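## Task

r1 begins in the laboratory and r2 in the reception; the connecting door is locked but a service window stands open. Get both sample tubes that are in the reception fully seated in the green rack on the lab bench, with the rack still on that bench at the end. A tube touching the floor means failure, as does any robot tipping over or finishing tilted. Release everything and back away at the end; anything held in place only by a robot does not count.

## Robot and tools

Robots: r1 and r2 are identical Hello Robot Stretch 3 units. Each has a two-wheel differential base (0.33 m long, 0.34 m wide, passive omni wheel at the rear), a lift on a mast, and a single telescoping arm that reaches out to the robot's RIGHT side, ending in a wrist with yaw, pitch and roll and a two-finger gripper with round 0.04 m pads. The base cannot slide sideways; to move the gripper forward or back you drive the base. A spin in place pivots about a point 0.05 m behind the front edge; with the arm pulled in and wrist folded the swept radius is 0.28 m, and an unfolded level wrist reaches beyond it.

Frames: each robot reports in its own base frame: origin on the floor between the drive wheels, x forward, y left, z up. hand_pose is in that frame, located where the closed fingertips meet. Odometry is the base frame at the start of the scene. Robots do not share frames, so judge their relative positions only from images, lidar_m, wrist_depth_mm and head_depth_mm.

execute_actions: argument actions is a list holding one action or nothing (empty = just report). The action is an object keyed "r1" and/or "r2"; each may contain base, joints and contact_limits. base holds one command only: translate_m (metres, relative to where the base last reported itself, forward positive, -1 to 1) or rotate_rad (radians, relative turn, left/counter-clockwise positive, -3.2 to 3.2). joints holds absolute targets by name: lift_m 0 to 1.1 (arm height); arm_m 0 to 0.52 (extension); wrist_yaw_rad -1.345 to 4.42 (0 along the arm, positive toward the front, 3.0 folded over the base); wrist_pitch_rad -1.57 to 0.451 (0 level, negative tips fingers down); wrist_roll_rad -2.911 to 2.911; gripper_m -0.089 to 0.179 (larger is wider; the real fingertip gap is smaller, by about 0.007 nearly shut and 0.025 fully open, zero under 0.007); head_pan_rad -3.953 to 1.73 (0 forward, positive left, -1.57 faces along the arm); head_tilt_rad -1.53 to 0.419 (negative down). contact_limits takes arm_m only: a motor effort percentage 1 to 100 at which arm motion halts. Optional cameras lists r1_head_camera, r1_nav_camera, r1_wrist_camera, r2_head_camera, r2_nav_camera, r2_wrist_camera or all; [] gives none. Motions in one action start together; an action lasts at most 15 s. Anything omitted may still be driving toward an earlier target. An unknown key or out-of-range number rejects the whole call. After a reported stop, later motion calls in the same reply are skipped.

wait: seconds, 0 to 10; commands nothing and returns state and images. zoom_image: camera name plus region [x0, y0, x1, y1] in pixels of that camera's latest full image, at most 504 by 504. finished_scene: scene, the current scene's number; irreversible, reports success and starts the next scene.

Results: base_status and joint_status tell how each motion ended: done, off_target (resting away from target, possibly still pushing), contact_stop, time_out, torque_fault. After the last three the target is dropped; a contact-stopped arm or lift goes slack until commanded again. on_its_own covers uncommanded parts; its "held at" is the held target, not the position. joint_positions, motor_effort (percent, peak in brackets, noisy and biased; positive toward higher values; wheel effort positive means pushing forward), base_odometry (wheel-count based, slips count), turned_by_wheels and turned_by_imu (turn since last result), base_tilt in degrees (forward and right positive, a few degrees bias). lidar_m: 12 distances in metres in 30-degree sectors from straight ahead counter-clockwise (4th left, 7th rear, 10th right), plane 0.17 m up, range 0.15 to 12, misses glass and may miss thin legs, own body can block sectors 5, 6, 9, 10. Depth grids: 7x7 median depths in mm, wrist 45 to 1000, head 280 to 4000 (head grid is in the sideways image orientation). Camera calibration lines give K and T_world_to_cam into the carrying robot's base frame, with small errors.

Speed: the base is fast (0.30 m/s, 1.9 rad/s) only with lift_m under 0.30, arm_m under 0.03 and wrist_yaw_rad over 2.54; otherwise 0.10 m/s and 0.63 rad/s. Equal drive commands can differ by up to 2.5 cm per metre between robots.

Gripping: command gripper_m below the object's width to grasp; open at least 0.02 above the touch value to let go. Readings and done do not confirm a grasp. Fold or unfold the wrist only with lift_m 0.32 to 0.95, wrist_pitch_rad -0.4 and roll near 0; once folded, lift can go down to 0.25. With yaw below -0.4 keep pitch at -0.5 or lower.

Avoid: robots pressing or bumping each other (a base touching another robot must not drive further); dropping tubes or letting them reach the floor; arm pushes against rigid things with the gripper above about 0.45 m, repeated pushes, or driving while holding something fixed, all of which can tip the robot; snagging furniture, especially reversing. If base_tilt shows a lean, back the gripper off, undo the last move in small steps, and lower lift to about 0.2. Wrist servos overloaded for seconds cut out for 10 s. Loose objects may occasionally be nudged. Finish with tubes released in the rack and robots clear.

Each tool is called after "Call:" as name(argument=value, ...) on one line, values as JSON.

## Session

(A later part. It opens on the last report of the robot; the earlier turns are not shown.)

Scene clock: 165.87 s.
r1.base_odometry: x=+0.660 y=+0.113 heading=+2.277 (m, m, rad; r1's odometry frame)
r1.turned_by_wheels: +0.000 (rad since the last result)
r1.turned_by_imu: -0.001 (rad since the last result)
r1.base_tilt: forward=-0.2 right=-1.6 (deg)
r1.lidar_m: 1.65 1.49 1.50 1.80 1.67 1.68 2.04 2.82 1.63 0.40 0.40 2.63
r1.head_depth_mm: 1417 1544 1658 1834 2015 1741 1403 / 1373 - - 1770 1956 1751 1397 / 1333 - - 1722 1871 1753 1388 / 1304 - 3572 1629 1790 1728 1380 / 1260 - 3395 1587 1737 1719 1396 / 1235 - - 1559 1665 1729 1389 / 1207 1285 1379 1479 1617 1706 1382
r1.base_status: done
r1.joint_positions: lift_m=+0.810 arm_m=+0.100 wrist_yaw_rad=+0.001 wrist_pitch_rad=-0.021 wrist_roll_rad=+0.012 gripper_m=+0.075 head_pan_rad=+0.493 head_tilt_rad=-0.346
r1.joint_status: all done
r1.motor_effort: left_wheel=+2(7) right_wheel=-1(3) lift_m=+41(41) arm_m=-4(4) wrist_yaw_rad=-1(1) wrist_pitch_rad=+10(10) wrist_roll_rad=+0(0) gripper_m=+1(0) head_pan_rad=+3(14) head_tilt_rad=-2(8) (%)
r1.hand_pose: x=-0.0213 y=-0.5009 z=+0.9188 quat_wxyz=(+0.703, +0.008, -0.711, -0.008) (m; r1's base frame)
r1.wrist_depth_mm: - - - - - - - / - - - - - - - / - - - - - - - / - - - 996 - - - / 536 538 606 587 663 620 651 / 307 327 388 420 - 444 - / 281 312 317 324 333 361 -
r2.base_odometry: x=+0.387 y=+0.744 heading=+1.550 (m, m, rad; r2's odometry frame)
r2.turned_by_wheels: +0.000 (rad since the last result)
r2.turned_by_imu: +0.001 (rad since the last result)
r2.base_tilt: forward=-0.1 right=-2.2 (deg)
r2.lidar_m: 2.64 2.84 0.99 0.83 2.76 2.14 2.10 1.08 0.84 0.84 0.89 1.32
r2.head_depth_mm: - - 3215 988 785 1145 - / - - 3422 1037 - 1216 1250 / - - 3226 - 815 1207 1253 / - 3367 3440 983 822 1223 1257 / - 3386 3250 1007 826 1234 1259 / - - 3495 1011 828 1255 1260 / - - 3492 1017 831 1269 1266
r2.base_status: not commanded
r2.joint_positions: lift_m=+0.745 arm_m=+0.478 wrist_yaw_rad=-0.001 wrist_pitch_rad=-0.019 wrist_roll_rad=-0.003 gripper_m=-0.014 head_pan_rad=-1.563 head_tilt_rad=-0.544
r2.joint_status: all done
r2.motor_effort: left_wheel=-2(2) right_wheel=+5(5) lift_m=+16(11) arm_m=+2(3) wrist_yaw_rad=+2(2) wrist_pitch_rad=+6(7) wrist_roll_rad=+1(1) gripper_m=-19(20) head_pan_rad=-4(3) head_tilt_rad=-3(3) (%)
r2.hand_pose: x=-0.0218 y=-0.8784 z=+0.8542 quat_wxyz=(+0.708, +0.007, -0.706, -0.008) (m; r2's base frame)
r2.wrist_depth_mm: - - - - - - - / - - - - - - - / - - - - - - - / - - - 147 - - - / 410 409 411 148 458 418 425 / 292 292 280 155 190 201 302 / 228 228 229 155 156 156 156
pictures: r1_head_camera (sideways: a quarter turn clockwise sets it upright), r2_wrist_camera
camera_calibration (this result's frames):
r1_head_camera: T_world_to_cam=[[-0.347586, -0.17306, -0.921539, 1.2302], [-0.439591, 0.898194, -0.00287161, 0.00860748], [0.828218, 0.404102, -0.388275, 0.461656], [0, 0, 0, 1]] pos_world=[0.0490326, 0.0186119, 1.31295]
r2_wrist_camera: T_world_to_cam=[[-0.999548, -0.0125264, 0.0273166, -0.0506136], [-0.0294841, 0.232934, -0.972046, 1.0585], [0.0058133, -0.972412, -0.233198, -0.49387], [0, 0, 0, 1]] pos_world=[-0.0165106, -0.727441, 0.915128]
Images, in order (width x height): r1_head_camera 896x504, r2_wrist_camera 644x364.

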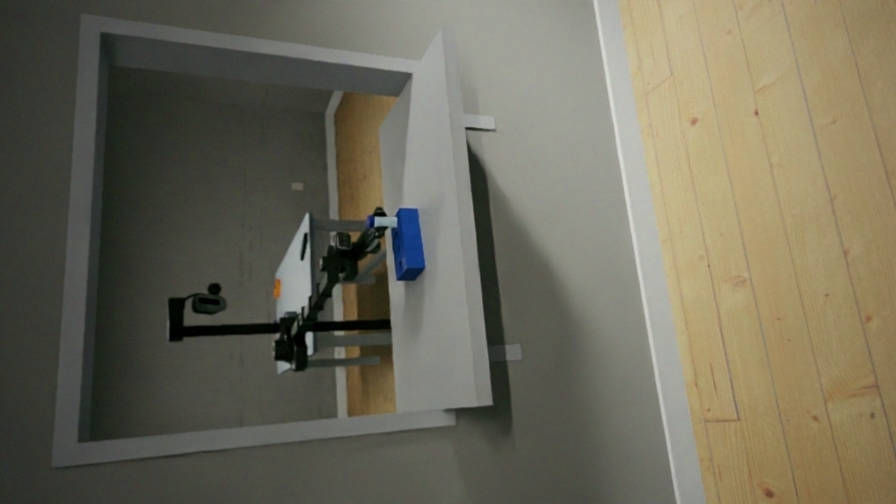

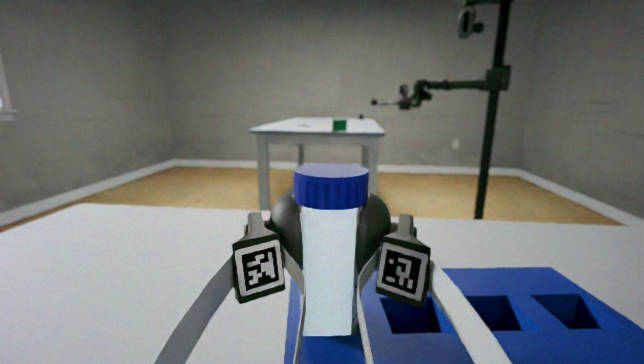

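Call:
execute_actions(actions=[{"r2":{"joints":{"gripper_m":0.075}}}], cameras=[])

Call:
execute_actions(actions=[{"r2":{"joints":{"arm_m":0.40}}}], cameras=["r2_wrist_camera"])

Call:
execute_actions(actions=[{"r1":{"base":{"translate_m":0.33}},"r2":{"base":{"rotate_rad":-1.842},"joints":{"arm_m":0.3,"lift_m":0.76}}}], cameras=[])

Call:
execute_actions(actions=[{"r1":{"base":{"translate_m":0.52}},"r2":{"base":{"translate_m":-0.51}}}], cameras=[])

Call:
execute_actions(actions=[{"r1":{"base":{"rotate_rad":2.33},"joints":{"arm_m":0.3,"lift_m":0.74,"head_pan_rad":-1.57,"head_tilt_rad":-0.55}},"r2":{"base":{"rotate_rad":-1.4},"joints":{"arm_m":0.36,"lift_m":0.74}}}], cameras=["r1_wrist_camera","r2_wrist_camera"])

Scene clock: 178.63 s.
r1.base_odometry: x=+0.660 y=+0.113 heading=+2.277 (m, m, rad; r1's odometry frame)
r1.turned_by_wheels: +0.000 (rad since the last result)
r1.turned_by_imu: -0.001 (rad since the last result)
r1.base_tilt: forward=-0.1 right=-1.5 (deg)
r1.lidar_m: 1.65 1.49 1.50 1.80 1.67 1.68 2.04 2.83 1.63 0.40 0.40 2.64
r1.head_depth_mm: 1411 1547 1660 1819 2012 1745 1382 / 1383 - - 1770 1955 1749 1394 / 1345 - - 1728 1869 1753 1389 / 1290 - 3619 1645 1812 1746 1388 / 1264 - 3420 1591 1725 1732 1386 / 1236 - - 1545 1667 1734 1377 / 1201 1284 1374 1495 1608 1684 1383
r1.base_status: not commanded
r1.joint_positions: lift_m=+0.810 arm_m=+0.100 wrist_yaw_rad=+0.001 wrist_pitch_rad=-0.021 wrist_roll_rad=+0.012 gripper_m=+0.075 head_pan_rad=+0.493 head_tilt_rad=-0.346
r1.joint_status: not commanded
r1.motor_effort: left_wheel=+2(2) right_wheel=-1(1) lift_m=+41(41) arm_m=-4(4) wrist_yaw_rad=-2(1) wrist_pitch_rad=+10(10) wrist_roll_rad=+0(0) gripper_m=+0(1) head_pan_rad=+3(2) head_tilt_rad=-1(2) (%)
r1.hand_pose: x=-0.0213 y=-0.5009 z=+0.9188 quat_wxyz=(+0.703, +0.008, -0.711, -0.008) (m; r1's base frame)
r1.wrist_depth_mm: - - - - - - - / - - - - - - - / - - - - - - - / - - - 986 - - - / 531 553 593 589 673 617 668 / 310 325 389 415 - 445 - / 281 314 318 329 335 356 -
r2.base_odometry: x=+0.387 y=+0.744 heading=+1.550 (m, m, rad; r2's odometry frame)
r2.turned_by_wheels: +0.000 (rad since the last result)
r2.turned_by_imu: +0.001 (rad since the last result)
r2.base_tilt: forward=-0.1 right=-2.4 (deg)
r2.lidar_m: 2.65 2.83 0.99 0.82 2.76 2.14 2.10 1.09 0.85 0.83 0.89 1.32
r2.head_depth_mm: - - 3212 989 786 1151 - / - - 3392 1037 - 1218 1254 / - - 3210 - 804 1203 1257 / - 3349 3472 983 821 1221 1258 / - 3435 3250 1007 826 1233 1260 / - - 3500 1011 829 1256 1260 / - - 3528 1015 833 1271 1264
r2.base_status: not commanded
r2.joint_positions: lift_m=+0.745 arm_m=+0.478 wrist_yaw_rad=-0.001 wrist_pitch_rad=-0.020 wrist_roll_rad=-0.002 gripper_m=+0.075 head_pan_rad=-1.563 head_tilt_rad=-0.544
r2.joint_status: all done
r2.motor_effort: left_wheel=-1(2) right_wheel=+5(4) lift_m=+16(16) arm_m=+2(2) wrist_yaw_rad=+2(2) wrist_pitch_rad=+6(6) wrist_roll_rad=+1(1) gripper_m=+0(94) head_pan_rad=-4(3) head_tilt_rad=-3(3) (%)
r2.hand_pose: x=-0.0218 y=-0.8784 z=+0.8539 quat_wxyz=(+0.708, +0.007, -0.706, -0.008) (m; r2's base frame)
r2.wrist_depth_mm: - - - - - - - / - - - - - - - / - - - - - - - / - - - - - - - / 405 407 439 151 453 414 417 / 288 293 282 158 192 200 300 / 227 227 230 154 155 155 156
pictures: none
No camera images: the call's "cameras" was empty. Leave "cameras" out to get every camera's image.

Scene clock: 180.40 s.
r1.base_odometry: x=+0.660 y=+0.113 heading=+2.277 (m, m, rad; r1's odometry frame)
r1.turned_by_wheels: +0.000 (rad since the last result)
r1.turned_by_imu: +0.000 (rad since the last result)
r1.base_tilt: forward=-0.2 right=-1.7 (deg)
r1.lidar_m: 1.65 1.50 1.51 1.80 1.67 1.68 2.05 2.82 1.62 0.40 0.40 2.64
r1.head_depth_mm: 1418 1564 1664 1830 2014 1749 1403 / 1382 - - 1754 1957 1753 1400 / 1333 - - 1733 1847 1748 1388 / 1313 - 3606 1648 1786 1742 1378 / 1268 - 3369 1591 1738 1737 1388 / 1230 - - 1540 1672 1745 1385 / 1202 1284 1384 1485 1632 1708 1384
r1.base_status: not commanded
r1.joint_positions: lift_m=+0.810 arm_m=+0.100 wrist_yaw_rad=+0.001 wrist_pitch_rad=-0.021 wrist_roll_rad=+0.012 gripper_m=+0.075 head_pan_rad=+0.493 head_tilt_rad=-0.346
r1.joint_status: not commanded
r1.motor_effort: left_wheel=+2(2) right_wheel=-1(2) lift_m=+41(41) arm_m=-4(4) wrist_yaw_rad=-1(1) wrist_pitch_rad=+10(10) wrist_roll_rad=+0(0) gripper_m=+1(1) head_pan_rad=+2(1) head_tilt_rad=-2(2) (%)
r1.hand_pose: x=-0.0213 y=-0.5009 z=+0.9188 quat_wxyz=(+0.703, +0.008, -0.711, -0.008) (m; r1's base frame)
r1.wrist_depth_mm: - - - - - - - / - - - - - - - / - - - - - - - / - - - 974 - - - / 532 545 598 592 672 634 662 / 307 323 391 415 - 449 - / 281 311 317 329 335 359 -
r2.base_odometry: x=+0.387 y=+0.744 heading=+1.550 (m, m, rad; r2's odometry frame)
r2.turned_by_wheels: +0.000 (rad since the last result)
r2.turned_by_imu: +0.000 (rad since the last result)
r2.base_tilt: forward=+0.0 right=-2.3 (deg)
r2.lidar_m: 2.65 2.84 0.99 0.82 2.76 2.14 2.10 1.08 0.85 0.84 0.89 1.32
r2.head_depth_mm: - - 3181 989 785 1143 - / - - 3440 992 - 1221 1250 / - - 3267 989 1086 1206 1257 / - 3355 3486 991 823 1219 1256 / - 3399 3257 1007 826 1238 1263 / - - 3505 1011 828 1256 1262 / - - 3479 1014 833 1268 1262
r2.base_status: not commanded
r2.joint_positions: lift_m=+0.745 arm_m=+0.400 wrist_yaw_rad=-0.001 wrist_pitch_rad=-0.020 wrist_roll_rad=-0.002 gripper_m=+0.075 head_pan_rad=-1.563 head_tilt_rad=-0.544
r2.joint_status: all done
r2.motor_effort: left_wheel=-2(2) right_wheel=+4(4) lift_m=+16(16) arm_m=-3(4) wrist_yaw_rad=+2(2) wrist_pitch_rad=+6(6) wrist_roll_rad=+1(1) gripper_m=+0(1) head_pan_rad=-3(4) head_tilt_rad=-3(3) (%)
r2.hand_pose: x=-0.0217 y=-0.8010 z=+0.8539 quat_wxyz=(+0.708, +0.007, -0.706, -0.008) (m; r2's base frame)
r2.wrist_depth_mm: - - - - - - - / - - - - - - - / - - - - - - - / - - - 538 - - - / 406 402 444 262 454 420 421 / 294 292 279 210 207 213 301 / 228 230 227 210 212 213 232
pictures: r2_wrist_camera
camera_calibration (this result's frames):
r2_wrist_camera: T_world_to_cam=[[-0.999544, -0.0129284, 0.0272972, -0.0498459], [-0.0295664, 0.234085, -0.971766, 1.04085], [0.0061735, -0.97213, -0.234361, -0.417401], [0, 0, 0, 1]] pos_world=[-0.0164721, -0.650061, 0.915003]
Images, in order (width x height): r2_wrist_camera 644x364.

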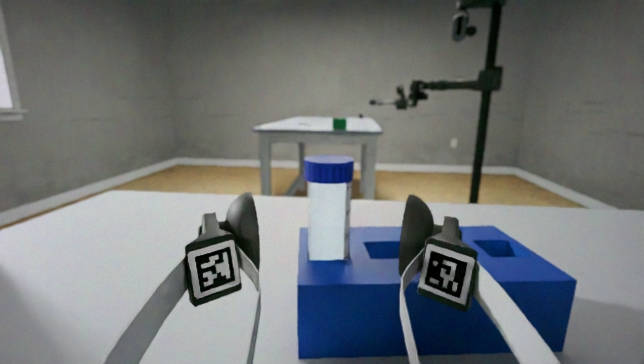

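Scene clock: 185.13 s.
r1.base_odometry: x=+0.446 y=+0.364 heading=+2.277 (m, m, rad; r1's odometry frame)
r1.turned_by_wheels: +0.000 (rad since the last result)
r1.turned_by_imu: +0.000 (rad since the last result)
r1.base_tilt: forward=+0.0 right=-1.6 (deg)
r1.lidar_m: 1.37 1.24 1.25 1.49 1.88 1.89 2.31 1.85 0.44 0.90 2.88 2.18
r1.head_depth_mm: 1163 1259 1366 1488 1641 1741 1389 / 1129 - 1431 1420 1596 1697 1392 / 1098 - - 1479 1531 1642 1384 / 1069 - - 1386 1473 1607 1388 / 1083 - - 1365 1420 1555 1388 / 1090 - - 1466 1367 1506 1378 / 1100 - - 1462 1327 1461 1387
r1.base_status: done
r1.joint_positions: lift_m=+0.810 arm_m=+0.100 wrist_yaw_rad=+0.001 wrist_pitch_rad=-0.021 wrist_roll_rad=+0.012 gripper_m=+0.075 head_pan_rad=+0.493 head_tilt_rad=-0.346
r1.joint_status: not commanded
r1.motor_effort: left_wheel=+2(7) right_wheel=-1(2) lift_m=+40(41) arm_m=-4(4) wrist_yaw_rad=-2(1) wrist_pitch_rad=+10(10) wrist_roll_rad=+0(0) gripper_m=+0(1) head_pan_rad=+3(3) head_tilt_rad=-2(2) (%)
r1.hand_pose: x=-0.0213 y=-0.5009 z=+0.9188 quat_wxyz=(+0.703, +0.008, -0.711, -0.008) (m; r1's base frame)
r1.wrist_depth_mm: - - - - - - - / - - - - - - - / - - - - - - - / - - - - - - - / - - 596 597 653 624 655 / - - 413 422 - 446 459 / - - 631 326 255 303 345
r2.base_odometry: x=+0.387 y=+0.744 heading=-0.292 (m, m, rad; r2's odometry frame)
r2.turned_by_wheels: -1.842 (rad since the last result)
r2.turned_by_imu: -1.845 (rad since the last result)
r2.base_tilt: forward=-0.1 right=-2.3 (deg)
r2.lidar_m: 0.84 0.84 1.02 1.97 2.67 0.99 0.82 0.83 2.33 2.10 1.44 0.93
r2.head_depth_mm: 1902 2121 2368 2377 1829 1567 - / 1872 2064 2283 2395 - 1450 1247 / 1837 2024 2232 2390 - 1489 1253 / 1794 1971 2177 2343 1788 1497 1253 / 1766 1925 2128 2316 1859 1503 1256 / 1756 1906 2099 2269 1857 1500 1266 / 1717 1875 2063 2237 1863 1509 1265
r2.base_status: done
r2.joint_positions: lift_m=+0.759 arm_m=+0.300 wrist_yaw_rad=+0.000 wrist_pitch_rad=-0.020 wrist_roll_rad=-0.002 gripper_m=+0.075 head_pan_rad=-1.563 head_tilt_rad=-0.544
r2.joint_status: all done
r2.motor_effort: left_wheel=+2(5) right_wheel=+0(6) lift_m=+38(37) arm_m=-3(3) wrist_yaw_rad=+0(1) wrist_pitch_rad=+6(6) wrist_roll_rad=+1(1) gripper_m=+1(0) head_pan_rad=-3(3) head_tilt_rad=-3(3) (%)
r2.hand_pose: x=-0.0215 y=-0.7010 z=+0.8689 quat_wxyz=(+0.708, +0.007, -0.706, -0.008) (m; r2's base frame)
r2.wrist_depth_mm: - - - - - - - / - - - - - - - / - - - - - - - / - - - - - - - / - - - - - - - / - - - - - - - / - - - - - - -
pictures: none
No camera images: the call's "cameras" was empty. Leave "cameras" out to get every camera's image.

Scene clock: 191.77 s.
r1.base_odometry: x=+0.108 y=+0.760 heading=+2.277 (m, m, rad; r1's odometry frame)
r1.turned_by_wheels: +0.000 (rad since the last result)
r1.turned_by_imu: +0.000 (rad since the last result)
r1.base_tilt: forward=-0.1 right=-1.4 (deg)
r1.lidar_m: 0.93 0.84 0.85 1.03 1.96 2.23 2.72 0.82 0.93 2.82 2.55 1.49
r1.head_depth_mm: 776 833 909 991 1099 1227 1342 / 751 809 875 958 1047 1184 1289 / 850 - 969 1020 970 1125 1254 / - - - 3550 973 810 1206 / - - - 3267 964 807 1146 / - - 3001 3534 954 772 1108 / - - - 3298 916 746 1067
r1.base_status: done
r1.joint_positions: lift_m=+0.810 arm_m=+0.100 wrist_yaw_rad=+0.001 wrist_pitch_rad=-0.021 wrist_roll_rad=+0.012 gripper_m=+0.075 head_pan_rad=+0.493 head_tilt_rad=-0.346
r1.joint_status: not commanded
r1.motor_effort: left_wheel=+1(6) right_wheel=-1(2) lift_m=+41(41) arm_m=-5(4) wrist_yaw_rad=-1(1) wrist_pitch_rad=+10(10) wrist_roll_rad=+0(0) gripper_m=-1(0) head_pan_rad=+3(2) head_tilt_rad=-2(2) (%)
r1.hand_pose: x=-0.0213 y=-0.5009 z=+0.9188 quat_wxyz=(+0.703, +0.008, -0.711, -0.008) (m; r1's base frame)
r1.wrist_depth_mm: - - - - - - - / - - - - - - - / - - - - - - - / - - - - - - - / - - - - - 635 653 / - - - - - 555 483 / - - - - - - 498
r2.base_odometry: x=-0.101 y=+0.890 heading=-0.292 (m, m, rad; r2's odometry frame)
r2.turned_by_wheels: +0.000 (rad since the last result)
r2.turned_by_imu: +0.001 (rad since the last result)
r2.base_tilt: forward=-0.1 right=-2.2 (deg)
r2.lidar_m: 1.34 1.35 1.64 2.56 0.56 0.56 1.12 0.34 2.46 2.20 2.21 1.48
r2.head_depth_mm: 1995 2218 2462 2375 1829 1563 - / 1971 2168 2406 2380 - 1450 1252 / 1939 2124 2355 2485 - 1485 1254 / 1869 2064 2274 2413 1779 1492 1259 / 1843 2011 2244 2370 1846 1495 1255 / 1808 1977 2177 2334 1855 1506 1262 / 1777 1940 2127 2308 1862 1511 1267
r2.base_status: done
r2.joint_positions: lift_m=+0.759 arm_m=+0.300 wrist_yaw_rad=+0.000 wrist_pitch_rad=-0.020 wrist_roll_rad=-0.002 gripper_m=+0.075 head_pan_rad=-1.563 head_tilt_rad=-0.544
r2.joint_status: not commanded
r2.motor_effort: left_wheel=+2(2) right_wheel=-2(7) lift_m=+38(38) arm_m=-3(3) wrist_yaw_rad=+1(0) wrist_pitch_rad=+6(6) wrist_roll_rad=+1(1) gripper_m=+0(0) head_pan_rad=-3(3) head_tilt_rad=-2(4) (%)
r2.hand_pose: x=-0.0215 y=-0.7010 z=+0.8689 quat_wxyz=(+0.708, +0.007, -0.706, -0.008) (m; r2's base frame)
r2.wrist_depth_mm: - - - - - - - / - - - - - - - / - - - - - - - / - - - - - - - / - - - - - - - / - - - - - - - / - - - - - - -
pictures: none
No camera images: the call's "cameras" was empty. Leave "cameras" out to get every camera's image.

Scene clock: 196.40 s.
r1.base_odometry: x=+0.108 y=+0.760 heading=-1.677 (m, m, rad; r1's odometry frame)
r1.turned_by_wheels: +2.330 (rad since the last result)
r1.turned_by_imu: +2.332 (rad since the last result)
r1.base_tilt: forward=-0.2 right=-1.6 (deg)
r1.lidar_m: 2.22 2.35 0.83 0.82 1.21 2.61 2.55 1.12 0.86 0.84 0.89 1.28
r1.head_depth_mm: - - 3568 986 843 1311 1256 / - - 3340 991 840 - 1205 / - 2747 3523 989 - 1324 1229 / - 3045 3101 986 - 1339 1227 / - - 3521 973 1123 1337 1219 / - - 3486 977 1129 1350 1225 / - - 3490 978 1133 1338 1218
r1.base_status: done
r1.joint_positions: lift_m=+0.740 arm_m=+0.300 wrist_yaw_rad=+0.001 wrist_pitch_rad=-0.021 wrist_roll_rad=+0.012 gripper_m=+0.075 head_pan_rad=-1.563 head_tilt_rad=-0.543
r1.joint_status: all done
r1.motor_effort: left_wheel=-2(7) right_wheel=+3(8) lift_m=+25(38) arm_m=+3(2) wrist_yaw_rad=-1(1) wrist_pitch_rad=+10(10) wrist_roll_rad=+0(0) gripper_m=+0(1) head_pan_rad=-3(31) head_tilt_rad=-3(17) (%)
r1.hand_pose: x=-0.0213 y=-0.7004 z=+0.8495 quat_wxyz=(+0.703, +0.008, -0.711, -0.008) (m; r1's base frame)
r1.wrist_depth_mm: - - - - - - - / - - - - - - - / - - - - - - - / 586 600 427 438 - - - / 366 376 352 359 456 434 452 / 273 276 271 290 - 311 317 / 215 219 222 226 231 237 242
r2.base_odometry: x=-0.101 y=+0.890 heading=-1.692 (m, m, rad; r2's odometry frame)
r2.turned_by_wheels: -1.400 (rad since the last result)
r2.turned_by_imu: -1.402 (rad since the last result)
r2.base_tilt: forward=-0.1 right=-2.2 (deg)
r2.lidar_m: 2.20 1.89 1.39 1.34 1.38 1.88 2.56 0.56 0.66 1.75 0.34 2.30
r2.head_depth_mm: 2505 2792 1415 983 756 630 - / 2532 2778 1420 992 - 600 511 / 2518 2763 1427 1019 - 617 518 / 2516 2746 1439 965 740 618 519 / 2506 2745 1446 1004 767 620 520 / 2477 2716 3015 1159 770 622 521 / 2473 2716 2990 2447 1873 658 523
r2.base_status: done
r2.joint_positions: lift_m=+0.741 arm_m=+0.360 wrist_yaw_rad=+0.000 wrist_pitch_rad=-0.020 wrist_roll_rad=-0.002 gripper_m=+0.075 head_pan_rad=-1.563 head_tilt_rad=-0.544
r2.joint_status: all done
r2.motor_effort: left_wheel=+2(6) right_wheel=-1(9) lift_m=+16(36) arm_m=+2(5) wrist_yaw_rad=-1(1) wrist_pitch_rad=+6(6) wrist_roll_rad=+1(1) gripper_m=+0(0) head_pan_rad=-3(3) head_tilt_rad=-2(3) (%)
r2.hand_pose: x=-0.0215 y=-0.7604 z=+0.8499 quat_wxyz=(+0.708, +0.007, -0.706, -0.007) (m; r2's base frame)
r2.wrist_depth_mm: - - - - - - - / - - - - - - - / - - - - - - - / - - 663 589 658 669 - / - 392 420 263 288 402 410 / 299 282 268 221 217 289 290 / 218 221 220 223 223 222 224
pictures: r1_wrist_camera, r2_wrist_camera
camera_calibration (this result's frames):
r1_wrist_camera: T_world_to_cam=[[-0.999347, -0.0133942, 0.033546, -0.0608951], [-0.035639, 0.214385, -0.976099, 1.00539], [0.00588234, -0.976657, -0.214723, -0.336766], [0, 0, 0, 1]] pos_world=[-0.0230433, -0.545262, 0.911092]
r2_wrist_camera: T_world_to_cam=[[-0.999531, -0.0138494, 0.0272967, -0.0496762], [-0.0297815, 0.234058, -0.971766, 1.02745], [0.00706938, -0.972124, -0.234361, -0.37886], [0, 0, 0, 1]] pos_world=[-0.0163756, -0.60947, 0.911008]
Images, in order (width x height): r1_wrist_camera 644x364, r2_wrist_camera 644x364.

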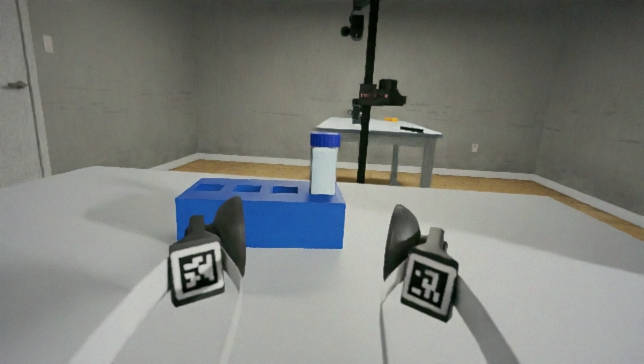

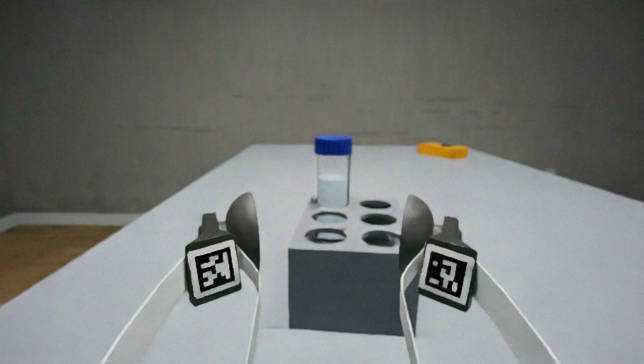

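Call:
execute_actions(actions=[{"r1":{"joints":{"arm_m":0.52}},"r2":{"base":{"rotate_rad":-0.006},"joints":{"arm_m":0.512}}}], cameras=["r1_wrist_camera","r2_wrist_camera"])

Scene clock: 204.10 s.
r1.base_odometry: x=+0.108 y=+0.760 heading=-1.677 (m, m, rad; r1's odometry frame)
r1.turned_by_wheels: +0.000 (rad since the last result)
r1.turned_by_imu: -0.001 (rad since the last result)
r1.base_tilt: forward=+0.0 right=-1.6 (deg)
r1.lidar_m: 2.21 2.35 0.83 0.82 1.21 2.60 2.54 1.13 0.86 0.84 0.89 1.28
r1.head_depth_mm: - - 3584 982 840 1311 1267 / - - 3391 991 840 - - / - 2708 3602 1035 836 1329 1216 / - 2958 3108 - 830 1327 1222 / - - 3517 971 1116 1342 1228 / - - 3523 975 1129 1355 1221 / - - 3443 975 1134 1339 1215
r1.base_status: not commanded
r1.joint_positions: lift_m=+0.740 arm_m=+0.520 wrist_yaw_rad=+0.001 wrist_pitch_rad=-0.021 wrist_roll_rad=+0.012 gripper_m=+0.075 head_pan_rad=-1.563 head_tilt_rad=-0.543
r1.joint_status: all done
r1.motor_effort: left_wheel=-1(2) right_wheel=+3(3) lift_m=+25(25) arm_m=+3(3) wrist_yaw_rad=-1(1) wrist_pitch_rad=+10(10) wrist_roll_rad=+0(0) gripper_m=+0(0) head_pan_rad=-1(3) head_tilt_rad=-3(2) (%)
r1.hand_pose: x=-0.0213 y=-0.9204 z=+0.8495 quat_wxyz=(+0.703, +0.008, -0.711, -0.008) (m; r1's base frame)
r1.wrist_depth_mm: - - - - - - - / - - - - - - - / - - - - - - - / - - - 166 - - - / 364 377 410 165 - 430 - / 189 191 195 170 - 307 312 / 142 143 146 149 229 237 239
r2.base_odometry: x=-0.101 y=+0.890 heading=-1.697 (m, m, rad; r2's odometry frame)
r2.turned_by_wheels: -0.006 (rad since the last result)
r2.turned_by_imu: -0.005 (rad since the last result)
r2.base_tilt: forward=-0.1 right=-2.2 (deg)
r2.lidar_m: 2.20 1.90 1.40 1.34 1.38 1.87 2.56 0.56 0.66 1.73 0.34 2.31
r2.head_depth_mm: 2551 2774 1412 983 757 630 - / 2536 2775 1421 1036 - 599 504 / 2532 2780 1437 - 762 617 518 / 2510 2728 1438 979 767 619 519 / 2482 2723 1455 1002 766 620 520 / 2497 2736 2943 1102 770 622 522 / 2490 2707 2944 2439 1865 658 522
r2.base_status: done
r2.joint_positions: lift_m=+0.741 arm_m=+0.512 wrist_yaw_rad=+0.000 wrist_pitch_rad=-0.020 wrist_roll_rad=-0.002 gripper_m=+0.075 head_pan_rad=-1.563 head_tilt_rad=-0.544
r2.joint_status: all done
r2.motor_effort: left_wheel=+2(4) right_wheel=-2(10) lift_m=+17(16) arm_m=+3(6) wrist_yaw_rad=+0(0) wrist_pitch_rad=+6(6) wrist_roll_rad=+1(1) gripper_m=+0(0) head_pan_rad=-3(4) head_tilt_rad=-2(2) (%)
r2.hand_pose: x=-0.0215 y=-0.9124 z=+0.8499 quat_wxyz=(+0.708, +0.007, -0.706, -0.007) (m; r2's base frame)
r2.wrist_depth_mm: - - - - - - - / - - - - - - - / - - - - - - - / - - 646 151 662 669 - / - 391 424 395 427 408 408 / 295 280 268 154 182 289 291 / 219 218 219 146 143 209 224
pictures: r1_wrist_camera, r2_wrist_camera
camera_calibration (this result's frames):
r1_wrist_camera: T_world_to_cam=[[-0.999347, -0.0133935, 0.0335461, -0.0638409], [-0.0356389, 0.214385, -0.976099, 1.05255], [0.00588162, -0.976657, -0.214723, -0.551596], [0, 0, 0, 1]] pos_world=[-0.0230433, -0.765227, 0.911092]
r2_wrist_camera: T_world_to_cam=[[-0.999531, -0.0138575, 0.0272967, -0.0517863], [-0.0297835, 0.234058, -0.971766, 1.06302], [0.00707721, -0.972124, -0.234361, -0.526593], [0, 0, 0, 1]] pos_world=[-0.0163747, -0.761439, 0.911008]
Images, in order (width x height): r1_wrist_camera 644x364, r2_wrist_camera 644x364.

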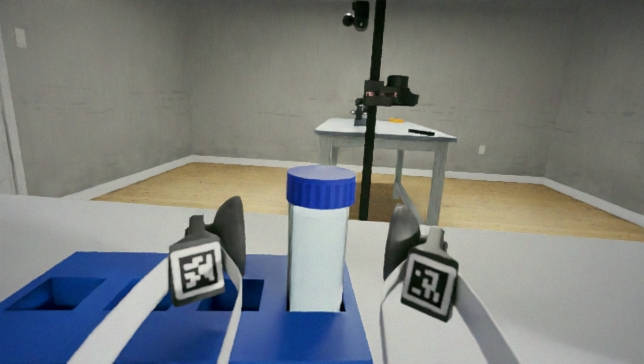

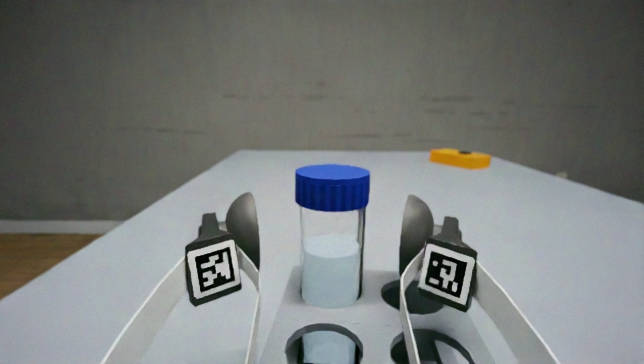

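Call:
execute_actions(actions=[{"r1":{"joints":{"gripper_m":-0.015}},"r2":{"joints":{"gripper_m":-0.015}}}], cameras=["r1_wrist_camera"])

Call:
execute_actions(actions=[{"r1":{"joints":{"lift_m":0.81}},"r2":{"joints":{"lift_m":0.812}}}], cameras=["r1_wrist_camera","r2_wrist_camera","r1_head_camera"])

Scene clock: 211.00 s.
r1.base_odometry: x=+0.108 y=+0.760 heading=-1.677 (m, m, rad; r1's odometry frame)
r1.turned_by_wheels: +0.000 (rad since the last result)
r1.turned_by_imu: -0.001 (rad since the last result)
r1.base_tilt: forward=-0.1 right=-1.6 (deg)
r1.lidar_m: 2.22 2.34 0.83 0.82 1.21 2.60 2.55 1.13 0.86 0.84 0.89 1.28
r1.head_depth_mm: - - 3567 980 841 1309 1264 / - - 3386 992 837 - - / - 2708 3574 1045 833 1324 1231 / - 3067 3129 - 833 1342 1224 / - - 3534 969 1123 1339 1224 / - - 3454 977 1123 1343 1225 / - - 3480 976 1127 1343 1217
r1.base_status: not commanded
r1.joint_positions: lift_m=+0.740 arm_m=+0.520 wrist_yaw_rad=+0.001 wrist_pitch_rad=-0.021 wrist_roll_rad=+0.012 gripper_m=-0.014 head_pan_rad=-1.563 head_tilt_rad=-0.543
r1.joint_status: all done
r1.motor_effort: left_wheel=-2(2) right_wheel=+3(3) lift_m=+25(25) arm_m=+3(3) wrist_yaw_rad=-2(2) wrist_pitch_rad=+10(10) wrist_roll_rad=+0(0) gripper_m=-18(99) head_pan_rad=-2(2) head_tilt_rad=-3(3) (%)
r1.hand_pose: x=-0.0213 y=-0.9204 z=+0.8495 quat_wxyz=(+0.703, +0.008, -0.711, -0.008) (m; r1's base frame)
r1.wrist_depth_mm: - - - - - - - / - - - - - - - / - - - - - - - / - - - 162 - - - / 366 377 416 161 426 441 - / 190 192 198 168 314 304 313 / 141 142 145 149 228 233 240
r2.base_odometry: x=-0.101 y=+0.890 heading=-1.697 (m, m, rad; r2's odometry frame)
r2.turned_by_wheels: +0.000 (rad since the last result)
r2.turned_by_imu: +0.001 (rad since the last result)
r2.base_tilt: forward=-0.1 right=-2.2 (deg)
r2.lidar_m: 2.20 1.89 1.40 1.34 1.38 1.87 2.56 0.56 0.66 1.73 0.34 2.31
r2.head_depth_mm: 2521 2793 1416 985 756 630 - / 2501 2760 1430 1029 - 600 506 / 2513 2722 1433 - 761 616 517 / 2506 2751 1439 999 763 619 519 / 2489 2741 1454 1004 768 621 520 / 2477 2736 2953 1101 768 622 521 / 2473 2698 2955 2435 1866 658 522
r2.base_status: not commanded
r2.joint_positions: lift_m=+0.741 arm_m=+0.512 wrist_yaw_rad=+0.000 wrist_pitch_rad=-0.021 wrist_roll_rad=-0.002 gripper_m=-0.014 head_pan_rad=-1.563 head_tilt_rad=-0.544
r2.joint_status: all done
r2.motor_effort: left_wheel=+2(2) right_wheel=-1(1) lift_m=+16(16) arm_m=+3(3) wrist_yaw_rad=+0(0) wrist_pitch_rad=+6(6) wrist_roll_rad=+1(1) gripper_m=-20(100) head_pan_rad=-3(4) head_tilt_rad=-3(3) (%)
r2.hand_pose: x=-0.0215 y=-0.9124 z=+0.8499 quat_wxyz=(+0.708, +0.008, -0.706, -0.008) (m; r2's base frame)
r2.wrist_depth_mm: - - - - - - - / - - - - - - - / - - - - - - - / - - 639 146 655 663 - / - 391 390 284 432 402 403 / 293 281 265 154 186 286 287 / 217 220 219 146 146 222 224
pictures: r1_wrist_camera
camera_calibration (this result's frames):
r1_wrist_camera: T_world_to_cam=[[-0.999347, -0.0133979, 0.0335459, -0.0638437], [-0.0356397, 0.214385, -0.976099, 1.05255], [0.00588589, -0.976657, -0.214723, -0.551597], [0, 0, 0, 1]] pos_world=[-0.0230429, -0.765227, 0.911092]
Images, in order (width x height): r1_wrist_camera 644x364.

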